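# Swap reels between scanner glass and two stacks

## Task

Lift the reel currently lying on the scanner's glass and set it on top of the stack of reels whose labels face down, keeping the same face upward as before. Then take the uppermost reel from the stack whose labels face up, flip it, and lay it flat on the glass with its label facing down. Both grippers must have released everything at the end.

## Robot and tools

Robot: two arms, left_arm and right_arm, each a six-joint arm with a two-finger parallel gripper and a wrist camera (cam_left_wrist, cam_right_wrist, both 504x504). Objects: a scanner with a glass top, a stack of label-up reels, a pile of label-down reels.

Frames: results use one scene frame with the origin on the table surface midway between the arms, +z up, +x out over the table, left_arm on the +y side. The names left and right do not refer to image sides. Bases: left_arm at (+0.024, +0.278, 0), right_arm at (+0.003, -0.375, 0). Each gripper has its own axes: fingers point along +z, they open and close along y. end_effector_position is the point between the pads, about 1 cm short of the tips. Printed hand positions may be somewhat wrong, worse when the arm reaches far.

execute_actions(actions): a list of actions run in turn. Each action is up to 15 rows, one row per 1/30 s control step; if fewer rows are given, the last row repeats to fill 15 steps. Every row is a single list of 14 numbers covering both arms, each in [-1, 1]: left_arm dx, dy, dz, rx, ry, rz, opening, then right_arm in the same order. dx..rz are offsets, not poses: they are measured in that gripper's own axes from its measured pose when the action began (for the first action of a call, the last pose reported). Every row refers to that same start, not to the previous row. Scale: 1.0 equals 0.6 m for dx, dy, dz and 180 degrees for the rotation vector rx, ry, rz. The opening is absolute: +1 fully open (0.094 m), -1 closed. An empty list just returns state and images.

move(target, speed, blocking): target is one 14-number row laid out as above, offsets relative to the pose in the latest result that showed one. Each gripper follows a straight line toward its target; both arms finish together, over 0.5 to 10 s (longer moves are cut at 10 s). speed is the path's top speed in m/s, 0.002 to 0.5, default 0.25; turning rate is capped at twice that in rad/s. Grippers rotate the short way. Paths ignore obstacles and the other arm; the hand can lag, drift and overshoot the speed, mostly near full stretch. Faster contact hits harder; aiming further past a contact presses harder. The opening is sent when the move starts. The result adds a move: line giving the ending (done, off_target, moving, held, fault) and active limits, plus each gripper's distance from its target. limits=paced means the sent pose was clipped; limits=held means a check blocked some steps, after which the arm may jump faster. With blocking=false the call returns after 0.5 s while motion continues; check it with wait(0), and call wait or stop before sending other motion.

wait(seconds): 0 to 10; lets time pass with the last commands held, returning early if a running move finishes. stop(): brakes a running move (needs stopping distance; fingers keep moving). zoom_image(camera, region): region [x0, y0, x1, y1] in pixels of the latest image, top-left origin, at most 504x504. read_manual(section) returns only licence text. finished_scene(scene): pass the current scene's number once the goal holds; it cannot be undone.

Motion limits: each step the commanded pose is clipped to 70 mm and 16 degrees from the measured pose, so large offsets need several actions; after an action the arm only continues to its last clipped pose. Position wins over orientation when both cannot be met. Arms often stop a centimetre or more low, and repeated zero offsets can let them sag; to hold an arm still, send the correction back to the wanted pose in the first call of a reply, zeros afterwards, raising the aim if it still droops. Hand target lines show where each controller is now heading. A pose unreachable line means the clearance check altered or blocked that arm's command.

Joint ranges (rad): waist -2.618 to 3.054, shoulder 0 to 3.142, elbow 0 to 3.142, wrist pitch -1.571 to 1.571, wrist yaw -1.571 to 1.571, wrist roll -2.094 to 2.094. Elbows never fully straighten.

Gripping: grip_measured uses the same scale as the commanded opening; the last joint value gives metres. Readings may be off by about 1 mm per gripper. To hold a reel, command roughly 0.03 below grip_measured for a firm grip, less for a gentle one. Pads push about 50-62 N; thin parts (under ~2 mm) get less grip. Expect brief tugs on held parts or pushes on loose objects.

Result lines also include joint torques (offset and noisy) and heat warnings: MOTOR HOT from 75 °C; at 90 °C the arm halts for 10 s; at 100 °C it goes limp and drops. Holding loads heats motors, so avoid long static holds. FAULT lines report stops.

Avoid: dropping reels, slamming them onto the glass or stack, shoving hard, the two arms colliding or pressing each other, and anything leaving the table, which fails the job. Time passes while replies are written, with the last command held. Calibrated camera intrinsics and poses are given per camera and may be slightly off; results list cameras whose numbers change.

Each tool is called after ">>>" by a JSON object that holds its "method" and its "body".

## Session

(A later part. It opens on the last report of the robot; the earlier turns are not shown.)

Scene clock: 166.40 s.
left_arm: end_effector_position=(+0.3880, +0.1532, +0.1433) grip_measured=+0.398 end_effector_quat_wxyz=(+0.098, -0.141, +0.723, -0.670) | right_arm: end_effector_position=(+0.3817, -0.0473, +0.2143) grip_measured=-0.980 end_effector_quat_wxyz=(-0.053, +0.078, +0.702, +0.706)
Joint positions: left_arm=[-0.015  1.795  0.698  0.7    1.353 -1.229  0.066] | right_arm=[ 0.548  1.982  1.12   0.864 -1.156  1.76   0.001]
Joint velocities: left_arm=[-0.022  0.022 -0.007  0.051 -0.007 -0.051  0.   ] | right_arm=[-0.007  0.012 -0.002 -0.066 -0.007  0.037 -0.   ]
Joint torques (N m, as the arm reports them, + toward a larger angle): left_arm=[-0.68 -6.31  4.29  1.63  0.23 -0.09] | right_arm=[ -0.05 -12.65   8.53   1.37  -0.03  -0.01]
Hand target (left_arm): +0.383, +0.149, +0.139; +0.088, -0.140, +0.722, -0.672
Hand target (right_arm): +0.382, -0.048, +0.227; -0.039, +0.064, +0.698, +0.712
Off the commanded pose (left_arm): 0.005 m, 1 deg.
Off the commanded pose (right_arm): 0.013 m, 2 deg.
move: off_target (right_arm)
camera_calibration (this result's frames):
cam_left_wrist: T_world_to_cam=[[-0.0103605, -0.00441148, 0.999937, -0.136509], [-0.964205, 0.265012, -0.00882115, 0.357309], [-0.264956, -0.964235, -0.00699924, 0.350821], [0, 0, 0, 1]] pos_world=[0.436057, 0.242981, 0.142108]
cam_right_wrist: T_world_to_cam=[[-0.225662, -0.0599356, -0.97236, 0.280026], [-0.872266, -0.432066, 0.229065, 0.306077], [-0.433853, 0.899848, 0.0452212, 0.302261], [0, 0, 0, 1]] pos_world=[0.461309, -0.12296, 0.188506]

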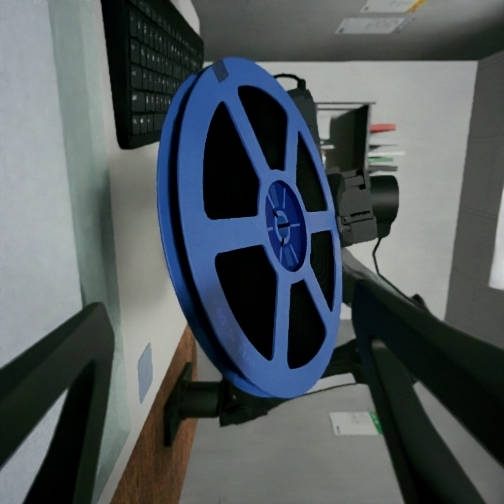

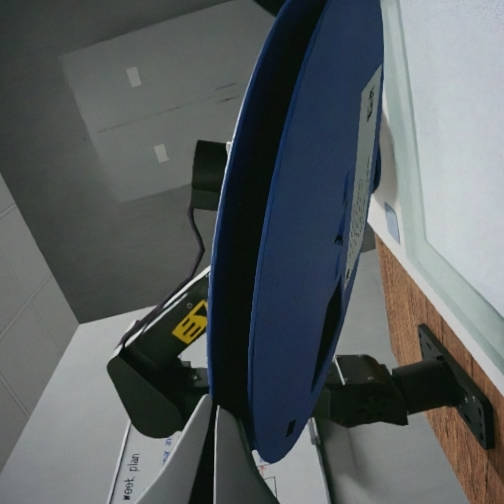

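>>> {"method": "move", "body": {"target": [0,0.05,0.03,0,0,0,0.4,0,0.015,0,0,0,0,-1], "speed": 0.08}}

>>> {"method": "move", "body": {"target": [0.01,0,0.07,0,0,0,0.4,0,0.015,0,0,0,0,-1], "speed": 0.06}}

Scene clock: 176.37 s.
left_arm: end_effector_position=(+0.3984, +0.1416, +0.1195) grip_measured=+0.398 end_effector_quat_wxyz=(+0.107, -0.133, +0.723, -0.670) | right_arm: end_effector_position=(+0.3815, -0.0474, +0.2076) grip_measured=-0.980 end_effector_quat_wxyz=(-0.068, +0.095, +0.707, +0.697)
Joint positions: left_arm=[-0.056  1.923  0.697  0.905  1.314 -1.282  0.066] | right_arm=[ 0.548  1.982  1.12   0.817 -1.156  1.762  0.001]
Joint velocities: left_arm=[ 0.002  0.002 -0.022  0.037  0.022 -0.022  0.   ] | right_arm=[ 0.012 -0.012 -0.022 -0.022 -0.007 -0.051 -0.   ]
Joint torques (N m, as the arm reports them, + toward a larger angle): left_arm=[-0.52 -6.89  2.6   1.68  0.08 -0.09] | right_arm=[ -0.04 -12.89   8.99   1.42  -0.05   0.  ]
Hand target (left_arm): +0.392, +0.139, +0.112; +0.097, -0.140, +0.724, -0.669
Hand target (right_arm): +0.383, -0.048, +0.223; -0.053, +0.078, +0.702, +0.706
Off the commanded pose (left_arm): 0.011 m, 1 deg.
Off the commanded pose (right_arm): 0.016 m, 3 deg.
move: off_target (left_arm, right_arm)
camera_calibration (this result's frames):
cam_left_wrist: T_world_to_cam=[[-0.0339434, -0.00922648, 0.999381, -0.102512], [-0.963842, 0.264749, -0.0302921, 0.372662], [-0.264305, -0.964273, -0.0178793, 0.343268], [0, 0, 0, 1]] pos_world=[0.446435, 0.231396, 0.119875]
cam_right_wrist: T_world_to_cam=[[-0.269998, -0.0766188, -0.959807, 0.287023], [-0.860679, -0.427685, 0.276254, 0.293454], [-0.431662, 0.900675, 0.0495302, 0.300861], [0, 0, 0, 1]] pos_world=[0.459936, -0.12348, 0.179517]

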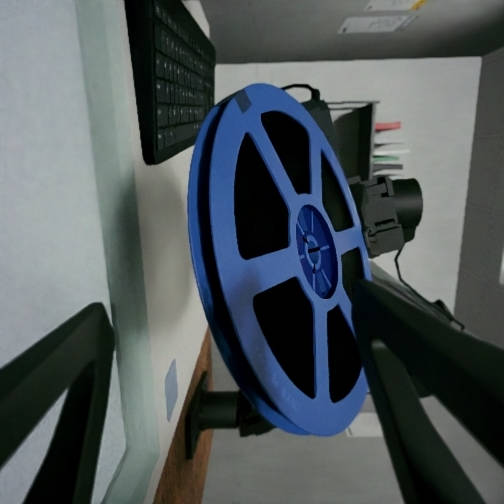

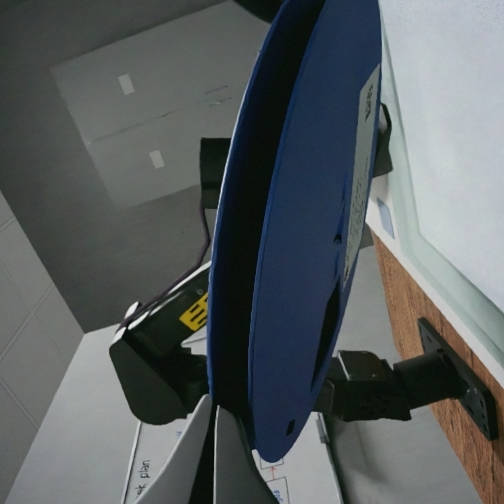

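Scene clock: 177.47 s.
left_arm: end_effector_position=(+0.4018, +0.1023, +0.1119) grip_measured=+0.398 end_effector_quat_wxyz=(+0.098, -0.138, +0.726, -0.667) | right_arm: end_effector_position=(+0.3811, -0.0476, +0.2010) grip_measured=-0.980 end_effector_quat_wxyz=(-0.083, +0.111, +0.711, +0.689)
Joint positions: left_arm=[-0.179  1.968  0.697  1.018  1.197 -1.377  0.066] | right_arm=[ 0.548  1.982  1.12   0.771 -1.156  1.763  0.001]
Joint velocities: left_arm=[ 0.007  0.007 -0.012 -0.022 -0.11   0.022 -0.   ] | right_arm=[-0.007  0.002 -0.002 -0.037  0.007  0.066  0.   ]
Joint torques (N m, as the arm reports them, + toward a larger angle): left_arm=[-0.46 -7.2   6.96  1.78  0.05 -0.07] | right_arm=[ -0.08 -12.7    9.17   1.39  -0.08  -0.01]
Hand target (left_arm): +0.407, +0.100, +0.116; +0.107, -0.133, +0.724, -0.669
Hand target (right_arm): +0.383, -0.047, +0.216; -0.068, +0.095, +0.707, +0.697
Off the commanded pose (left_arm): 0.007 m, 1 deg.
Off the commanded pose (right_arm): 0.016 m, 3 deg.
move: off_target (right_arm)
camera_calibration (this result's frames):
cam_left_wrist: T_world_to_cam=[[-0.0124673, -0.013173, 0.999836, -0.103443], [-0.963349, 0.268116, -0.00847984, 0.383097], [-0.267961, -0.963296, -0.0160328, 0.30722], [0, 0, 0, 1]] pos_world=[0.45009, 0.191867, 0.1116]
cam_right_wrist: T_world_to_cam=[[-0.312986, -0.0930871, -0.945185, 0.293166], [-0.847195, -0.422473, 0.322145, 0.280742], [-0.429303, 0.901583, 0.0533653, 0.299533], [0, 0, 0, 1]] pos_world=[0.45819, -0.124158, 0.170671]

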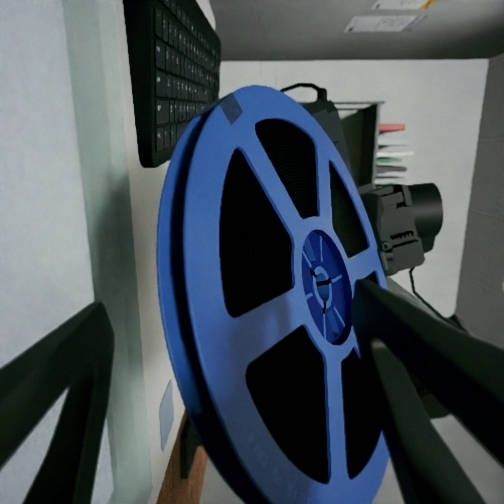

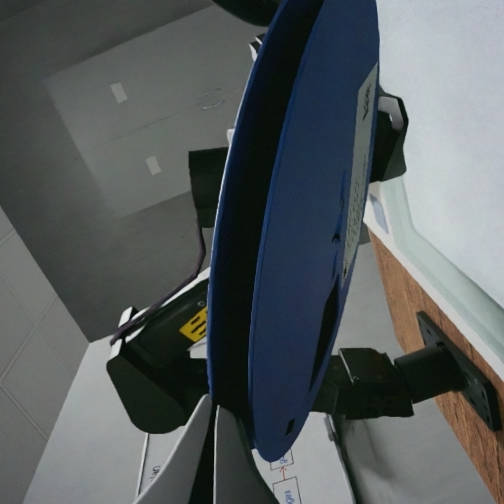

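>>> {"method": "execute_actions", "body": {"actions": [[[0,0.01,0.035,0,0,0,0.2,0,0.02,0,0,0,0,-1]],[[0,0,0,0,0,0,-0.5,0,0.02,0,0,0,0,-1]],[[0,0,0,0,0,0,-0.83,0,0.01,0,0,0,0,-1]],[[0,0,0,0,0,0,-0.83,0,0,0,0,0,0,-1]]]}}

Scene clock: 183.60 s.
left_arm: end_effector_position=(+0.4120, +0.0964, +0.0965) grip_measured=-0.712 end_effector_quat_wxyz=(+0.056, -0.224, +0.711, -0.664) | right_arm: end_effector_position=(+0.3771, -0.0499, +0.1631) grip_measured=-0.979 end_effector_quat_wxyz=(-0.136, +0.167, +0.731, +0.648)
Joint positions: left_arm=[-0.209  2.02   0.699  1.067  1.11  -1.564  0.014] | right_arm=[ 0.546  2.003  1.12   0.568 -1.158  1.712  0.001]
Joint velocities: left_arm=[-0.007  0.002 -0.017 -0.007 -0.037 -0.007  0.002] | right_arm=[-0.012 -0.007 -0.007 -0.066 -0.007  0.051 -0.   ]
Joint torques (N m, as the arm reports them, + toward a larger angle): left_arm=[-0.49 -7.92  4.73  1.78  0.17  0.63] | right_arm=[  0.01 -12.48   7.17   1.49  -0.18   0.2 ]
Hand target (left_arm): +0.409, +0.093, +0.097; +0.072, -0.196, +0.718, -0.664
Hand target (right_arm): +0.377, -0.050, +0.171; -0.133, +0.162, +0.727, +0.654
Off the commanded pose (left_arm): 0.004 m, 4 deg.
Off the commanded pose (right_arm): 0.008 m, 1 deg.
camera_calibration (this result's frames):
cam_left_wrist: T_world_to_cam=[[0.160161, 0.0360936, 0.986431, -0.162547], [-0.96821, 0.200268, 0.149875, 0.387651], [-0.192141, -0.979076, 0.0670213, 0.266286], [0, 0, 0, 1]] pos_world=[0.452525, 0.188948, 0.0843954]
cam_right_wrist: T_world_to_cam=[[-0.456113, -0.17143, -0.873254, 0.294235], [-0.781363, -0.392527, 0.485175, 0.238646], [-0.425949, 0.903623, 0.0450879, 0.302139], [0, 0, 0, 1]] pos_world=[0.44937, -0.128904, 0.127534]

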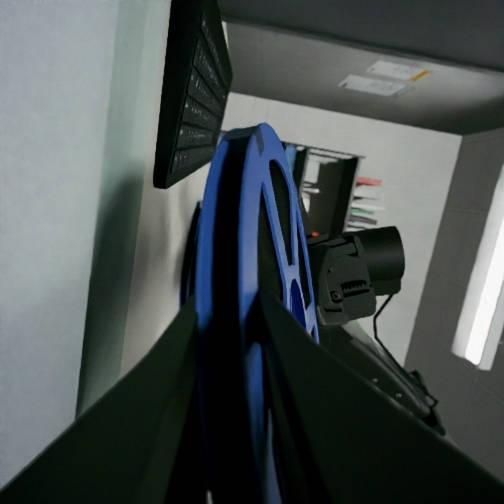

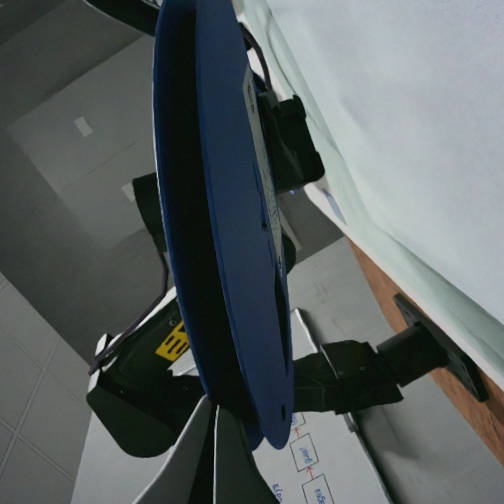

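Gripped. Release the right and withdraw.

>>> {"method": "execute_actions", "body": {"actions": [[[0,0,0,0,0,0,-0.83,0,0,0,0,0,0,-0.85]]]}}

>>> {"method": "move", "body": {"target": [0,-0.03,0,0,0,0,-0.83,0,0.05,-0.25,0,0,0,-0.85], "speed": 0.15}}

Scene clock: 188.10 s.
left_arm: end_effector_position=(+0.4135, +0.0983, +0.0973) grip_measured=-0.742 end_effector_quat_wxyz=(+0.053, -0.233, +0.707, -0.665) | right_arm: end_effector_position=(+0.3765, -0.0505, +0.1554) grip_measured=-0.851 end_effector_quat_wxyz=(-0.147, +0.182, +0.733, +0.638)
Joint positions: left_arm=[-0.205  2.02   0.699  1.073  1.107 -1.587  0.012] | right_arm=[ 0.546  2.009  1.12   0.531 -1.154  1.711  0.007]
Joint velocities: left_arm=[ 0.002 -0.002 -0.012 -0.051 -0.007  0.037  0.   ] | right_arm=[-0.017 -0.007  0.007 -0.022 -0.066 -0.037 -0.   ]
Joint torques (N m, as the arm reports them, + toward a larger angle): left_arm=[-0.28 -8.09  4.84  1.63  0.11  0.21] | right_arm=[  0.05 -12.19   7.18   1.55  -0.22  -0.01]
Hand target (left_arm): +0.412, +0.096, +0.096; +0.056, -0.224, +0.711, -0.664
Hand target (right_arm): +0.377, -0.050, +0.163; -0.136, +0.167, +0.731, +0.647
Off the commanded pose (left_arm): 0.003 m, 1 deg.
Off the commanded pose (right_arm): 0.008 m, 2 deg.
camera_calibration (this result's frames):
cam_left_wrist: T_world_to_cam=[[0.173671, 0.0460342, 0.983727, -0.170038], [-0.967911, 0.192202, 0.161884, 0.388085], [-0.181622, -0.980275, 0.0779368, 0.263136], [0, 0, 0, 1]] pos_world=[0.452954, 0.191183, 0.0839382]
cam_right_wrist: T_world_to_cam=[[-0.489703, -0.184106, -0.85223, 0.295854], [-0.763842, -0.38071, 0.521158, 0.230085], [-0.420401, 0.906182, 0.0458071, 0.300693], [0, 0, 0, 1]] pos_world=[0.447041, -0.130418, 0.118451]

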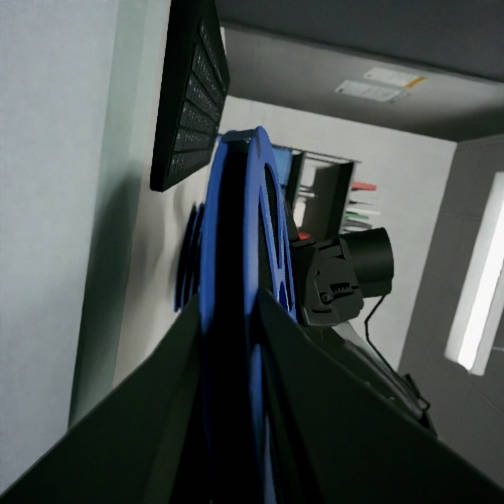

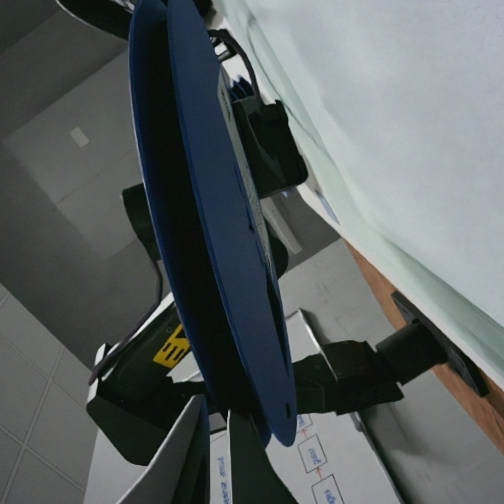

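Scene clock: 190.50 s.
left_arm: end_effector_position=(+0.4119, +0.0992, +0.0977) grip_measured=-0.780 end_effector_quat_wxyz=(+0.037, -0.253, +0.709, -0.658) | right_arm: end_effector_position=(+0.3865, -0.1961, +0.2005) grip_measured=-0.851 end_effector_quat_wxyz=(-0.141, +0.189, +0.734, +0.636)
Joint positions: left_arm=[-0.204  1.987  0.699  0.992  1.101 -1.593  0.01 ] | right_arm=[ 0.173  1.951  1.436 -0.813 -1.416  0.717  0.007]
Joint velocities: left_arm=[-0.002 -0.022 -0.002  0.007  0.037  0.022  0.   ] | right_arm=[-0.007  0.037  0.095 -0.3   -0.051 -0.227  0.   ]
Joint torques (N m, as the arm reports them, + toward a larger angle): left_arm=[ -0.02 -10.18   7.52   1.63   0.17   0.03] | right_arm=[ 0.12 -9.71  9.64  0.35 -0.55 -0.07]
Hand target (left_arm): +0.417, +0.098, +0.115; +0.053, -0.233, +0.707, -0.665
Hand target (right_arm): +0.388, -0.195, +0.202; -0.143, +0.185, +0.734, +0.638
Off the commanded pose (left_arm): 0.018 m, 3 deg.
Off the commanded pose (right_arm): 0.003 m, 1 deg.
move: off_target (left_arm)
camera_calibration (this result's frames):
cam_left_wrist: T_world_to_cam=[[0.225774, 0.045358, 0.973123, -0.190483], [-0.959151, 0.185137, 0.213903, 0.378364], [-0.170459, -0.981665, 0.0853043, 0.258478], [0, 0, 0, 1]] pos_world=[0.449974, 0.19233, 0.0823807]
cam_right_wrist: T_world_to_cam=[[-0.4944, -0.182475, -0.849866, 0.314071], [-0.769525, -0.362794, 0.525558, 0.163565], [-0.404227, 0.913829, 0.0389457, 0.431382], [0, 0, 0, 1]] pos_world=[0.45552, -0.277559, 0.164155]

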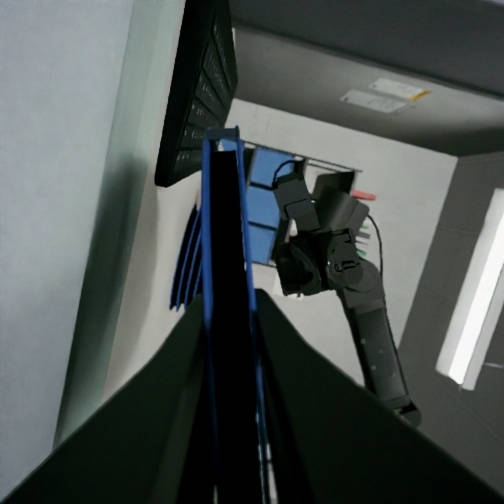

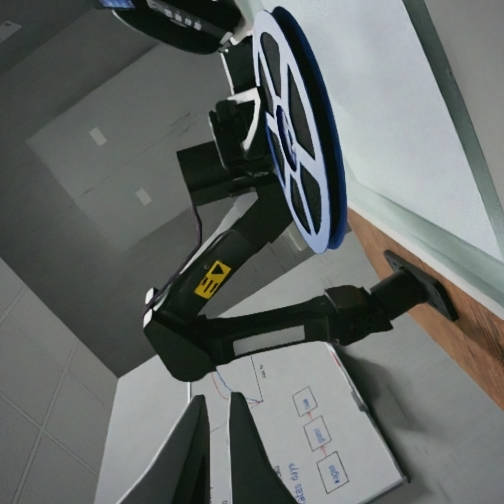

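>>> {"method": "move", "body": {"target": [0.047,-0.18,-0.022,0,0,0,-0.83,0,0,-0.12,0,0,0,1], "speed": 0.15}}

>>> {"method": "move", "body": {"target": [0.007,0.02,-0.57,0.024,-0.523,-0.06,-0.83,0,0,-0.05,0,0,0,1], "speed": 0.17}}

Scene clock: 208.23 s.
left_arm: end_effector_position=(+0.4104, +0.0997, +0.1913) grip_measured=-0.780 end_effector_quat_wxyz=(+0.019, -0.273, +0.708, -0.650) | right_arm: end_effector_position=(+0.3791, -0.2660, +0.2069) grip_measured=+1.000 end_effector_quat_wxyz=(-0.120, +0.220, +0.737, +0.627)
Joint positions: left_arm=[-0.204  1.656  0.83   0.484  1.096 -1.603  0.01 ] | right_arm=[-0.015  2.064  1.636 -1.557 -1.369  0.057  0.094]
Joint velocities: left_arm=[-0.002 -0.002 -0.022 -0.037 -0.007 -0.051 -0.   ] | right_arm=[ 0.002  0.012  0.002 -0.081  0.022  0.051  0.   ]
Joint torques (N m, as the arm reports them, + toward a larger angle): left_arm=[-0.12 -8.56 10.43  1.62  0.16  0.07] | right_arm=[  0.04 -10.47   9.14  -0.4   -0.51  -0.07]
Hand target (left_arm): +0.413, +0.098, +0.211; +0.037, -0.253, +0.708, -0.658
Hand target (right_arm): +0.384, -0.267, +0.210; -0.113, +0.214, +0.738, +0.630
Off the commanded pose (left_arm): 0.019 m, 3 deg.
Off the commanded pose (right_arm): 0.007 m, 4 deg.
joint sent to its limit (right arm) — the command would take joint 4 (wrist pitch) past its lower limit, so that joint was sent only as far as its limit.
move: off_target (left_arm, right_arm)
camera_calibration (this result's frames):
cam_left_wrist: T_world_to_cam=[[0.278988, 0.0468083, 0.959153, -0.300631], [-0.947089, 0.178483, 0.266768, 0.342358], [-0.158706, -0.982829, 0.0941262, 0.244368], [0, 0, 0, 1]] pos_world=[0.446899, 0.193139, 0.174019]
cam_right_wrist: T_world_to_cam=[[-0.515523, -0.175955, -0.838616, 0.310563], [-0.786531, -0.291174, 0.544598, 0.150756], [-0.340007, 0.94035, 0.0117131, 0.480365], [0, 0, 0, 1]] pos_world=[0.442004, -0.35317, 0.172716]

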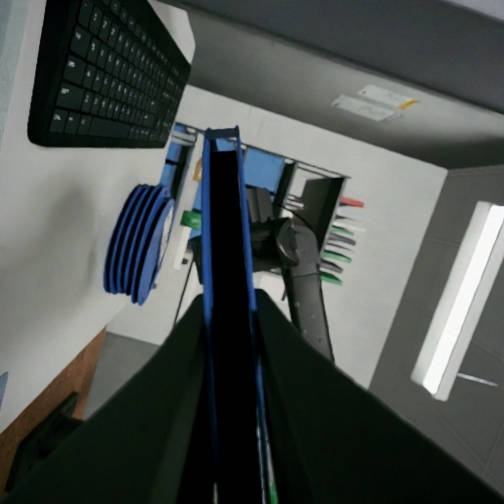

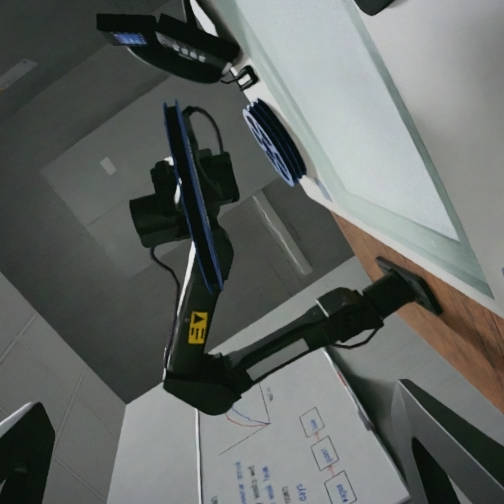

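Scene clock: 213.53 s.
left_arm: end_effector_position=(+0.2691, +0.3999, +0.2068) grip_measured=-0.780 end_effector_quat_wxyz=(-0.458, +0.729, -0.439, +0.257) | right_arm: end_effector_position=(+0.3829, -0.2937, +0.2015) grip_measured=+1.000 end_effector_quat_wxyz=(-0.102, +0.246, +0.740, +0.618)
Joint positions: left_arm=[ 0.222  0.617  0.564 -0.415 -0.13  -1.606  0.01 ] | right_arm=[-0.086  2.064  1.636 -1.56  -1.334  0.056  0.094]
Joint velocities: left_arm=[-0.007  0.007 -0.017  0.007 -0.095  0.081 -0.   ] | right_arm=[-0.002 -0.017  0.002  0.066 -0.051  0.11   0.   ]
Joint torques (N m, as the arm reports them, + toward a larger angle): left_arm=[ 0.62 -0.67 11.97  2.15 -0.18 -0.13] | right_arm=[ -0.49 -15.03   4.38  -0.42  -0.5   -0.04]
Hand target (left_arm): +0.268, +0.405, +0.233; -0.486, +0.719, -0.416, +0.271
Hand target (right_arm): +0.377, -0.295, +0.212; -0.092, +0.243, +0.739, +0.621
Off the commanded pose (left_arm): 0.029 m, 4 deg.
Off the commanded pose (right_arm): 0.013 m, 4 deg.
joint sent to its limit (right arm) — the command would take joint 4 (wrist pitch) past its lower limit, so that joint was sent only as far as its limit.
move: off_target (left_arm, right_arm)
camera_calibration (this result's frames):
cam_left_wrist: T_world_to_cam=[[0.365252, 0.1061, 0.924843, -0.329876], [-0.0830221, -0.985812, 0.145882, 0.408912], [0.927199, -0.130066, -0.351261, -0.025595], [0, 0, 0, 1]] pos_world=[0.178168, 0.434782, 0.236439]
cam_right_wrist: T_world_to_cam=[[-0.533137, -0.171706, -0.828421, 0.309003], [-0.796279, -0.228989, 0.559914, 0.167562], [-0.28584, 0.958166, -0.0146435, 0.497577], [0, 0, 0, 1]] pos_world=[0.440394, -0.385334, 0.16945]

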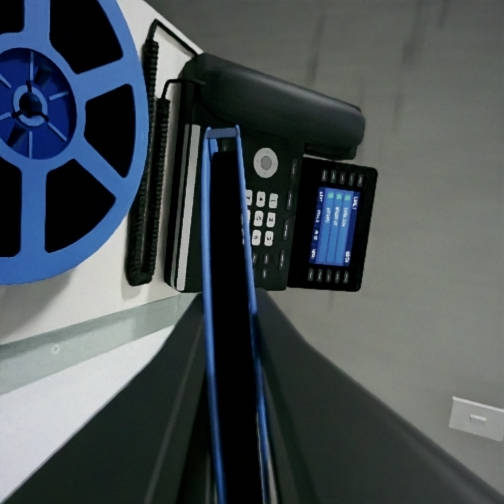

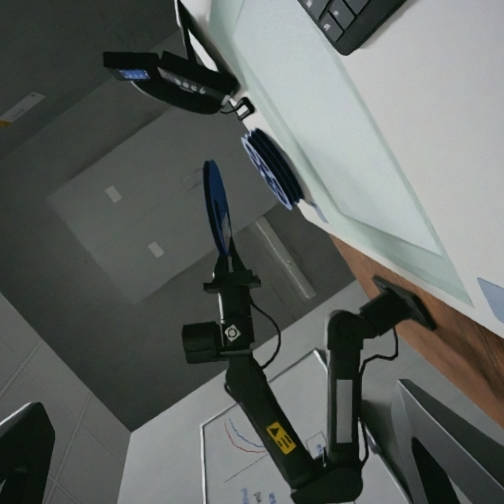

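>>> {"method": "move", "body": {"target": [-0.09,0.10,0.11,0.07,0,0,-0.83,0,0,0,0,0,0,1], "speed": 0.1}}

Scene clock: 221.87 s.
left_arm: end_effector_position=(+0.2703, +0.4656, +0.1198) grip_measured=-0.781 end_effector_quat_wxyz=(-0.522, +0.686, -0.408, +0.301) | right_arm: end_effector_position=(+0.3825, -0.2938, +0.2006) grip_measured=+1.000 end_effector_quat_wxyz=(-0.103, +0.246, +0.741, +0.616)
Joint positions: left_arm=[ 0.659  0.964  0.103  0.571  0.285 -1.473  0.01 ] | right_arm=[-0.086  2.064  1.636 -1.56  -1.328  0.057  0.094]
Joint velocities: left_arm=[ 0.017 -0.007  0.017  0.066 -0.037 -0.007 -0.   ] | right_arm=[-0.007  0.007 -0.002 -0.022 -0.007  0.022  0.   ]
Joint torques (N m, as the arm reports them, + toward a larger angle): left_arm=[ 0.69 -0.27  6.56  2.52  0.14  0.05] | right_arm=[  0.   -11.48   6.42  -0.35  -0.5    0.01]
Hand target (left_arm): +0.271, +0.467, +0.126; -0.536, +0.674, -0.408, +0.305
Hand target (right_arm): +0.383, -0.294, +0.201; -0.102, +0.246, +0.739, +0.618
Off the commanded pose (left_arm): 0.005 m, 2 deg.
Off the commanded pose (right_arm): 0.001 m, 0 deg.
move: done
camera_calibration (this result's frames):
cam_left_wrist: T_world_to_cam=[[0.203187, 0.0315182, 0.978633, -0.18481], [-0.0992645, -0.993669, 0.0526121, 0.505743], [0.974095, -0.107834, -0.198772, -0.0900174], [0, 0, 0, 1]] pos_world=[0.175439, 0.498659, 0.13636]
cam_right_wrist: T_world_to_cam=[[-0.534144, -0.177041, -0.826648, 0.306452], [-0.79482, -0.227962, 0.5624, 0.166925], [-0.288012, 0.957439, -0.0189508, 0.499044], [0, 0, 0, 1]] pos_world=[0.440096, -0.385498, 0.168906]

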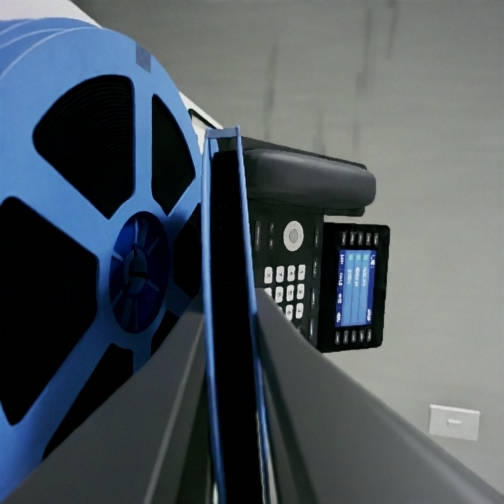

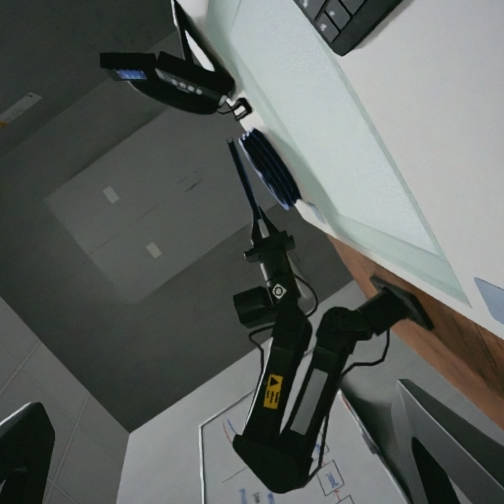

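>>> {"method": "move", "body": {"target": [0,0.04,0.015,-0.01,0,0,-0.83,0,0,0,0,0,0,1], "speed": 0.04}}

>>> {"method": "execute_actions", "body": {"actions": [[[0,0,0,0,0,0,-0.55,0,0,0,0,0,0,1]],[[0,0.01,-0.05,0,0,0,-0.5,0,0,0,0,0,0,1]],[[0,0,-0.05,0,0,0,-0.5,0,0,0,0,0,0,1]]]}}

Scene clock: 228.50 s.
left_arm: end_effector_position=(+0.2752, +0.4705, +0.1051) grip_measured=-0.781 end_effector_quat_wxyz=(-0.521, +0.687, -0.408, +0.300) | right_arm: end_effector_position=(+0.3820, -0.2940, +0.1997) grip_measured=+1.000 end_effector_quat_wxyz=(-0.103, +0.246, +0.743, +0.614)
Joint positions: left_arm=[ 0.659  1.133  0.082  0.758  0.286 -1.473  0.01 ] | right_arm=[-0.086  2.064  1.636 -1.56  -1.322  0.057  0.094]
Joint velocities: left_arm=[-0.007  0.032 -0.017  0.007 -0.081 -0.007  0.001] | right_arm=[ 0.012  0.002 -0.022 -0.007 -0.051 -0.007  0.   ]
Joint torques (N m, as the arm reports them, + toward a larger angle): left_arm=[-0.22 -0.4   4.93  2.   -0.06  0.06] | right_arm=[  0.05 -11.42   6.37  -0.36  -0.49   0.02]
Hand target (left_arm): +0.272, +0.467, +0.094; -0.511, +0.694, -0.412, +0.294
Hand target (right_arm): +0.382, -0.294, +0.201; -0.103, +0.246, +0.741, +0.616
Off the commanded pose (left_arm): 0.012 m, 2 deg.
Off the commanded pose (right_arm): 0.001 m, 0 deg.
move: off_target (left_arm)
camera_calibration (this result's frames):
cam_left_wrist: T_world_to_cam=[[0.205631, 0.0342184, 0.978031, -0.173413], [-0.0998566, -0.993439, 0.0557522, 0.511612], [0.973522, -0.109127, -0.200864, -0.0961708], [0, 0, 0, 1]] pos_world=[0.180371, 0.503694, 0.121762]
cam_right_wrist: T_world_to_cam=[[-0.535136, -0.182368, -0.824846, 0.303892], [-0.79336, -0.226918, 0.564878, 0.166298], [-0.290189, 0.956687, -0.0232517, 0.500499], [0, 0, 0, 1]] pos_world=[0.439797, -0.385665, 0.168364]

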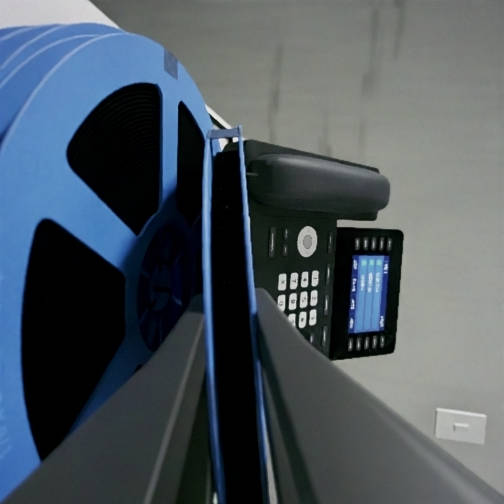

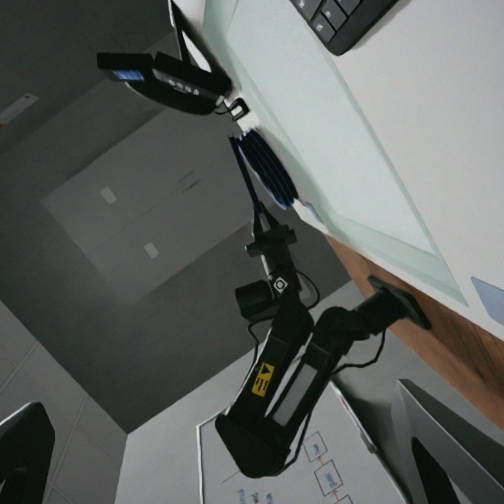

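Scene clock: 230.00 s.
left_arm: end_effector_position=(+0.2348, +0.4518, +0.1340) grip_measured=-0.502 end_effector_quat_wxyz=(-0.549, +0.671, -0.392, +0.308) | right_arm: end_effector_position=(+0.3807, -0.2944, +0.1970) grip_measured=+1.000 end_effector_quat_wxyz=(-0.105, +0.246, +0.748, +0.607)
Joint positions: left_arm=[ 0.792  0.535  0.028  0.28   0.402 -1.464  0.023] | right_arm=[-0.086  2.064  1.636 -1.56  -1.305  0.058  0.094]
Joint velocities: left_arm=[ 0.046 -0.266 -0.012 -0.403  0.066  0.007  0.   ] | right_arm=[-0.007 -0.002 -0.012 -0.051  0.051 -0.095  0.   ]
Joint torques (N m, as the arm reports them, + toward a larger angle): left_arm=[ 0.69 -0.15  7.82  1.81  0.08  0.14] | right_arm=[  0.06 -11.48   6.38  -0.36  -0.48   0.01]
Hand target (left_arm): +0.232, +0.447, +0.124; -0.534, +0.679, -0.399, +0.306
Hand target (right_arm): +0.381, -0.294, +0.198; -0.105, +0.246, +0.746, +0.610
Off the commanded pose (left_arm): 0.013 m, 2 deg.
Off the commanded pose (right_arm): 0.001 m, 0 deg.
camera_calibration (this result's frames):
cam_left_wrist: T_world_to_cam=[[0.145859, -0.00140428, 0.989304, -0.164095], [-0.0829059, -0.996499, 0.0108088, 0.490804], [0.985825, -0.0835957, -0.145465, -0.0749132], [0, 0, 0, 1]] pos_world=[0.138477, 0.482593, 0.146137]
cam_right_wrist: T_world_to_cam=[[-0.537662, -0.198041, -0.819573, 0.296228], [-0.789247, -0.223792, 0.571844, 0.16462], [-0.296663, 0.954304, -0.035979, 0.504744], [0, 0, 0, 1]] pos_world=[0.438935, -0.386173, 0.166804]

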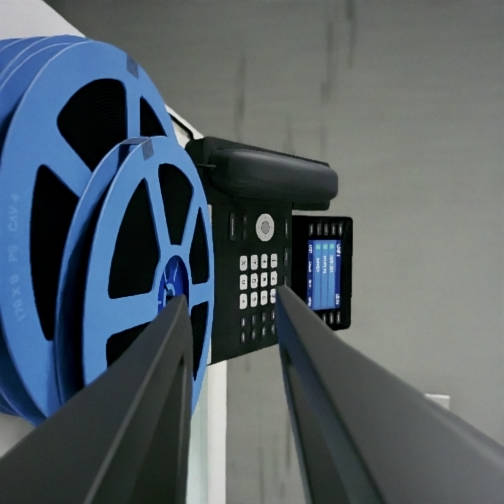

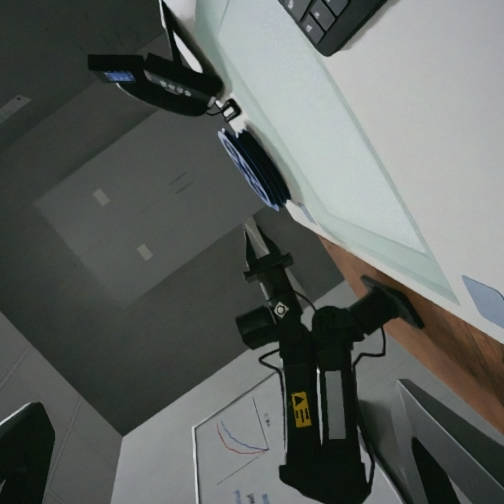

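>>> {"method": "move", "body": {"target": [0.05,-0.23,0.05,0,0,0,-1,0,0,0,0,0,0,1], "speed": 0.3}}

>>> {"method": "move", "body": {"target": [0,0.03,0.08,-0.249,0.444,0.542,-1,0,0,0,0,0,0,1], "speed": 0.4}}

Scene clock: 238.80 s.
left_arm: end_effector_position=(+0.2992, +0.4519, +0.2565) grip_measured=-0.995 end_effector_quat_wxyz=(-0.550, +0.668, -0.395, +0.308) | right_arm: end_effector_position=(+0.3802, -0.2946, +0.1961) grip_measured=+1.000 end_effector_quat_wxyz=(-0.106, +0.245, +0.750, +0.605)
Joint positions: left_arm=[ 0.446  0.77   0.55   0.013  0.068 -1.533  0.   ] | right_arm=[-0.086  2.064  1.636 -1.56  -1.3    0.058  0.094]
Joint velocities: left_arm=[-0.002 -0.007 -0.032 -0.022 -0.007 -0.037 -0.002] | right_arm=[ 0.002 -0.002 -0.002 -0.022 -0.022 -0.066  0.   ]
Joint torques (N m, as the arm reports them, + toward a larger angle): left_arm=[-0.66  0.43 11.27  1.87 -0.15 -0.1 ] | right_arm=[  0.03 -11.44   6.38  -0.35  -0.5    0.02]
Hand target (left_arm): +0.301, +0.452, +0.262; -0.549, +0.671, -0.393, +0.307
Hand target (right_arm): +0.381, -0.294, +0.197; -0.105, +0.246, +0.748, +0.607
Off the commanded pose (left_arm): 0.006 m, 1 deg.
Off the commanded pose (right_arm): 0.001 m, 0 deg.
move: done
camera_calibration (this result's frames):
cam_left_wrist: T_world_to_cam=[[0.147203, -0.00908792, 0.989064, -0.291578], [-0.0881378, -0.9961, 0.00396506, 0.498078], [0.985171, -0.0877576, -0.14743, -0.118001], [0, 0, 0, 1]] pos_world=[0.203072, 0.483131, 0.269018]
cam_right_wrist: T_world_to_cam=[[-0.538595, -0.20334, -0.81766, 0.293634], [-0.787783, -0.22268, 0.574292, 0.164031], [-0.298853, 0.95345, -0.0402534, 0.50615], [0, 0, 0, 1]] pos_world=[0.438635, -0.386354, 0.166266]

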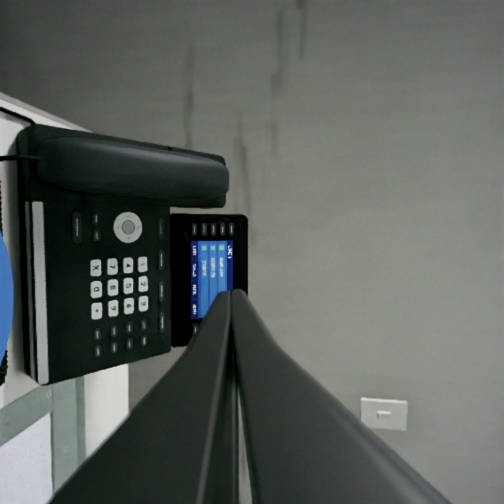

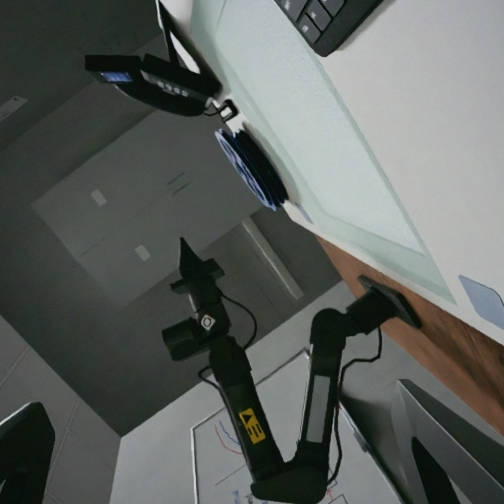

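Scene clock: 242.40 s.
left_arm: end_effector_position=(+0.3334, +0.4750, +0.2253) grip_measured=-0.995 end_effector_quat_wxyz=(+0.073, -0.018, +0.996, +0.038) | right_arm: end_effector_position=(+0.3798, -0.2947, +0.1952) grip_measured=+1.000 end_effector_quat_wxyz=(-0.107, +0.245, +0.751, +0.603)
Joint positions: left_arm=[ 0.419  1.856  2.016 -1.567  0.013  0.533  0.   ] | right_arm=[-0.086  2.064  1.636 -1.56  -1.294  0.059  0.094]
Joint velocities: left_arm=[ 0.007 -0.012 -0.002  0.007  0.066  0.037 -0.001] | right_arm=[ 0.012 -0.007  0.017 -0.051  0.037  0.037  0.   ]
Joint torques (N m, as the arm reports them, + toward a larger angle): left_arm=[-0.59 -7.85  9.37  0.44 -0.13  0.05] | right_arm=[  0.03 -11.45   6.36  -0.36  -0.5    0.02]
Hand target (left_arm): +0.334, +0.474, +0.230; +0.072, -0.008, +0.996, +0.043
Hand target (right_arm): +0.380, -0.295, +0.196; -0.106, +0.246, +0.750, +0.605
Off the commanded pose (left_arm): 0.005 m, 10 deg.
Off the commanded pose (right_arm): 0.001 m, 0 deg.
joint sent to its limit (left arm) — the command would take joint 4 (wrist pitch) past its lower limit, so that joint was sent only as far as its limit.
move: off_target (left_arm)
camera_calibration (this result's frames):
cam_left_wrist: T_world_to_cam=[[-0.0291162, -0.999575, 0.0011065, 0.486304], [-0.895431, 0.0265745, 0.444406, 0.208279], [-0.444246, 0.0119486, -0.895825, 0.443547], [0, 0, 0, 1]] pos_world=[0.397703, 0.475263, 0.304242]
cam_right_wrist: T_world_to_cam=[[-0.539513, -0.208631, -0.81572, 0.291032], [-0.786318, -0.221551, 0.576731, 0.163451], [-0.301047, 0.952569, -0.0445208, 0.507543], [0, 0, 0, 1]] pos_world=[0.438334, -0.386539, 0.16573]

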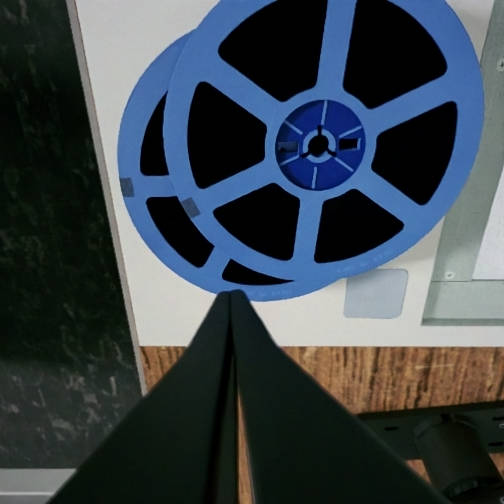

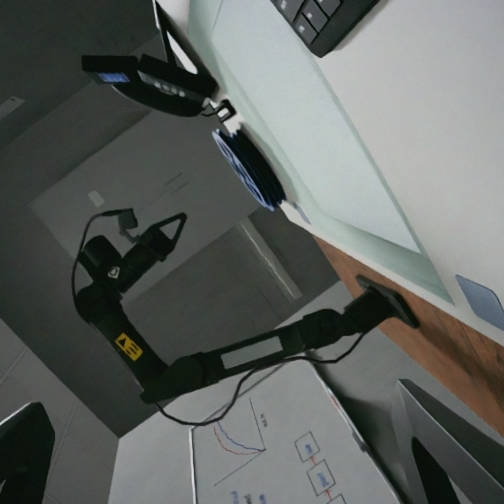

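>>> {"method": "move", "body": {"target": [0.007,-0.048,0.205,0,0,0,-1,0,0,0,0,0,0,1], "speed": 0.2}}

>>> {"method": "execute_actions", "body": {"actions": [[[0.005,0,0.045,0,0,0,-1,0,0,0,0,0,0,1]],[[0,0,0.04,0,0,0,-1,0,0,0,0,0,0,1]]]}}

Scene clock: 254.90 s.
left_arm: end_effector_position=(+0.3470, +0.4595, +0.0961) grip_measured=-0.995 end_effector_quat_wxyz=(+0.063, -0.016, +0.998, +0.028) | right_arm: end_effector_position=(+0.3793, -0.2949, +0.1943) grip_measured=+1.000 end_effector_quat_wxyz=(-0.107, +0.245, +0.753, +0.601)
Joint positions: left_arm=[ 0.363  1.826  1.459 -1.067  0.01   0.48   0.   ] | right_arm=[-0.086  2.064  1.636 -1.56  -1.288  0.059  0.094]
Joint velocities: left_arm=[ 0.002 -0.002 -0.002  0.022  0.095 -0.066  0.001] | right_arm=[ 0.012 -0.017 -0.007  0.007 -0.037  0.022  0.   ]
Joint torques (N m, as the arm reports them, + toward a larger angle): left_arm=[ -0.52 -10.23   5.64   0.75  -0.11  -0.15] | right_arm=[  0.02 -11.43   6.39  -0.35  -0.49   0.03]
Hand target (left_arm): +0.348, +0.459, +0.101; +0.073, -0.018, +0.997, +0.037
Hand target (right_arm): +0.380, -0.295, +0.195; -0.107, +0.245, +0.752, +0.603
Off the commanded pose (left_arm): 0.007 m, 2 deg.
Off the commanded pose (right_arm): 0.001 m, 0 deg.
move: done
camera_calibration (this result's frames):
cam_left_wrist: T_world_to_cam=[[-0.0325141, -0.999255, 0.0207985, 0.470464], [-0.88565, 0.0384494, 0.462758, 0.267753], [-0.463213, -0.00337408, -0.88624, 0.346705], [0, 0, 0, 1]] pos_world=[0.413031, 0.460988, 0.173575]
cam_right_wrist: T_world_to_cam=[[-0.540098, -0.214008, -0.813938, 0.288309], [-0.785042, -0.220451, 0.578887, 0.162992], [-0.30332, 0.951631, -0.0489401, 0.508974], [0, 0, 0, 1]] pos_world=[0.438053, -0.386724, 0.165221]

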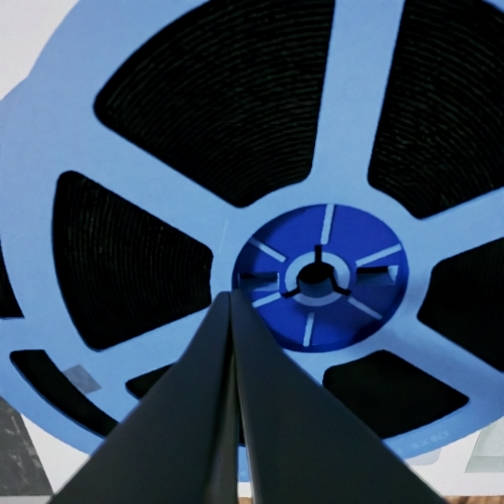

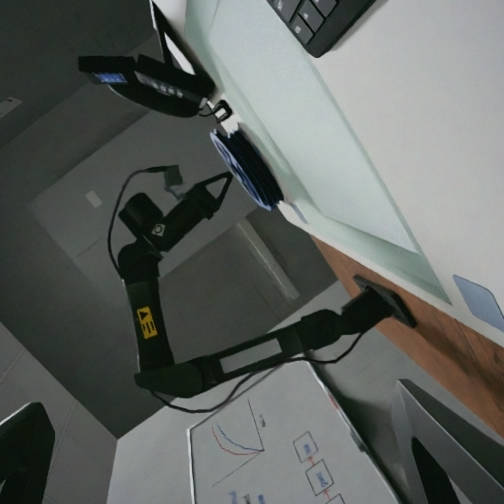

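Scene clock: 255.90 s.
left_arm: end_effector_position=(+0.3506, +0.4615, +0.0859) grip_measured=-0.995 end_effector_quat_wxyz=(+0.076, -0.016, +0.996, +0.036) | right_arm: end_effector_position=(+0.3785, -0.2952, +0.1927) grip_measured=+1.000 end_effector_quat_wxyz=(-0.109, +0.245, +0.756, +0.597)
Joint positions: left_arm=[ 0.363  1.819  1.405 -0.988  0.01   0.481  0.   ] | right_arm=[-0.086  2.064  1.636 -1.56  -1.277  0.059  0.094]
Joint velocities: left_arm=[ 0.007 -0.007  0.002 -0.022 -0.007 -0.007 -0.002] | right_arm=[-0.012 -0.007 -0.002 -0.051  0.022 -0.066  0.   ]
Joint torques (N m, as the arm reports them, + toward a larger angle): left_arm=[ 0.05 -5.65  2.68  1.41 -0.03 -0.02] | right_arm=[  0.04 -11.45   6.35  -0.36  -0.49   0.01]
Hand target (left_arm): +0.353, +0.463, +0.064; +0.073, -0.016, +0.997, +0.034
Hand target (right_arm): +0.379, -0.295, +0.194; -0.108, +0.245, +0.755, +0.599
Off the commanded pose (left_arm): 0.023 m, 0 deg.
Off the commanded pose (right_arm): 0.001 m, 0 deg.
camera_calibration (this result's frames):
cam_left_wrist: T_world_to_cam=[[-0.0332337, -0.999437, 0.00469454, 0.474498], [-0.897767, 0.0319164, 0.439314, 0.284789], [-0.439216, 0.0103854, -0.898322, 0.3256], [0, 0, 0, 1]] pos_world=[0.414452, 0.46176, 0.165154]
cam_right_wrist: T_world_to_cam=[[-0.541469, -0.223929, -0.81035, 0.283317], [-0.782469, -0.21831, 0.583166, 0.162048], [-0.307496, 0.94984, -0.0570098, 0.51156], [0, 0, 0, 1]] pos_world=[0.437507, -0.387081, 0.164249]

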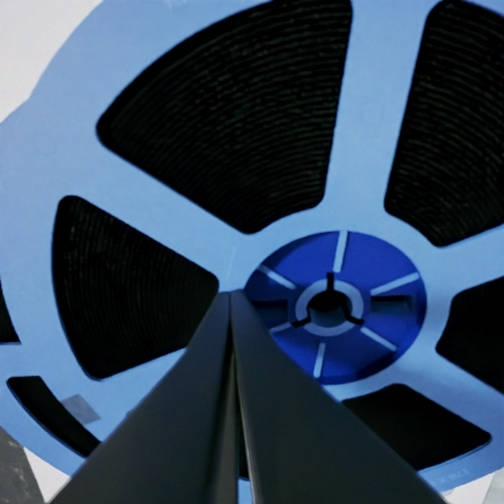

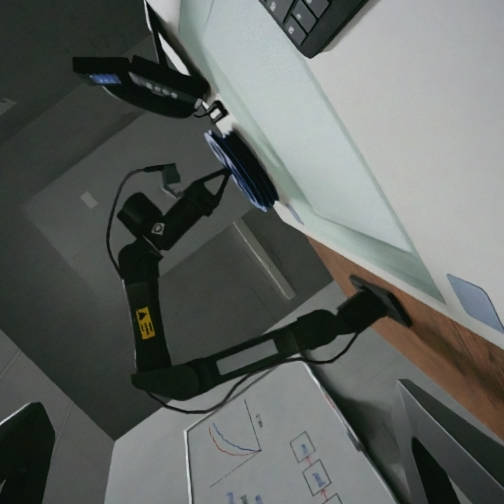

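>>> {"method": "execute_actions", "body": {"actions": [[[0,0,-0.025,0,0,0,-1,0,0,0,0,0,0,1]],[[0.006,-0.032,0,0,0,0,-1,0,0,0,0,0,0,1]],[[0,0,0.05,0,0,0,-1,0,0,0,0,0,0,1]],[[0,0,0.04,0,0,0,-1,0,0,0,0,0,0,1]]]}}

Scene clock: 262.20 s.
left_arm: end_effector_position=(+0.3445, +0.4422, +0.0819) grip_measured=-0.996 end_effector_quat_wxyz=(+0.071, -0.012, +0.997, +0.034) | right_arm: end_effector_position=(+0.3768, -0.2960, +0.1893) grip_measured=+1.000 end_effector_quat_wxyz=(-0.111, +0.244, +0.763, +0.588)
Joint positions: left_arm=[ 0.32   1.779  1.341 -0.976  0.002  0.446  0.   ] | right_arm=[-0.086  2.064  1.636 -1.56  -1.256  0.06   0.094]
Joint velocities: left_arm=[-0.007  0.012 -0.007  0.022 -0.066 -0.037  0.001] | right_arm=[ 0.002 -0.017 -0.007 -0.037  0.066 -0.007  0.   ]
Joint torques (N m, as the arm reports them, + toward a larger angle): left_arm=[ 0.09 -5.07  2.41  1.43 -0.04 -0.01] | right_arm=[  0.02 -11.44   6.37  -0.37  -0.48   0.01]
Hand target (left_arm): +0.346, +0.443, +0.059; +0.066, -0.012, +0.997, +0.032
Hand target (right_arm): +0.377, -0.296, +0.190; -0.110, +0.245, +0.761, +0.590
Off the commanded pose (left_arm): 0.024 m, 0 deg.
Off the commanded pose (right_arm): 0.001 m, 0 deg.
camera_calibration (this result's frames):
cam_left_wrist: T_world_to_cam=[[-0.0403177, -0.999149, 0.0087347, 0.457038], [-0.892298, 0.0399372, 0.449677, 0.275481], [-0.449643, 0.010336, -0.893148, 0.322729], [0, 0, 0, 1]] pos_world=[0.409351, 0.442311, 0.160375]
cam_right_wrist: T_world_to_cam=[[-0.544054, -0.243685, -0.802884, 0.273248], [-0.777319, -0.213864, 0.59164, 0.160254], [-0.315882, 0.945981, -0.073067, 0.516596], [0, 0, 0, 1]] pos_world=[0.436413, -0.387831, 0.162319]

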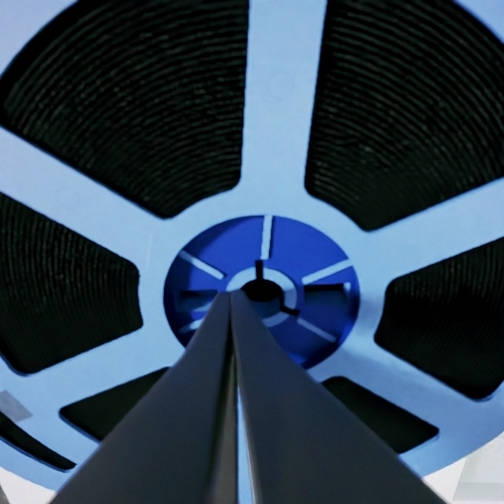

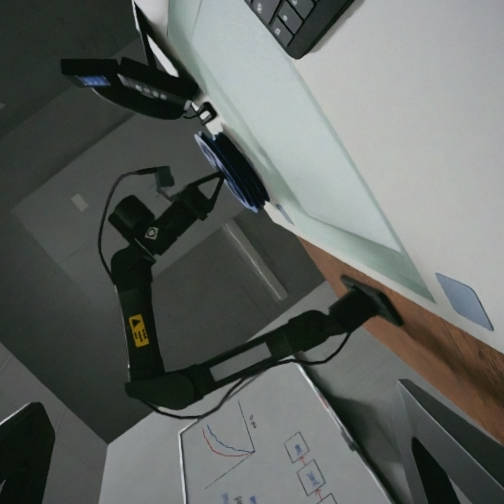

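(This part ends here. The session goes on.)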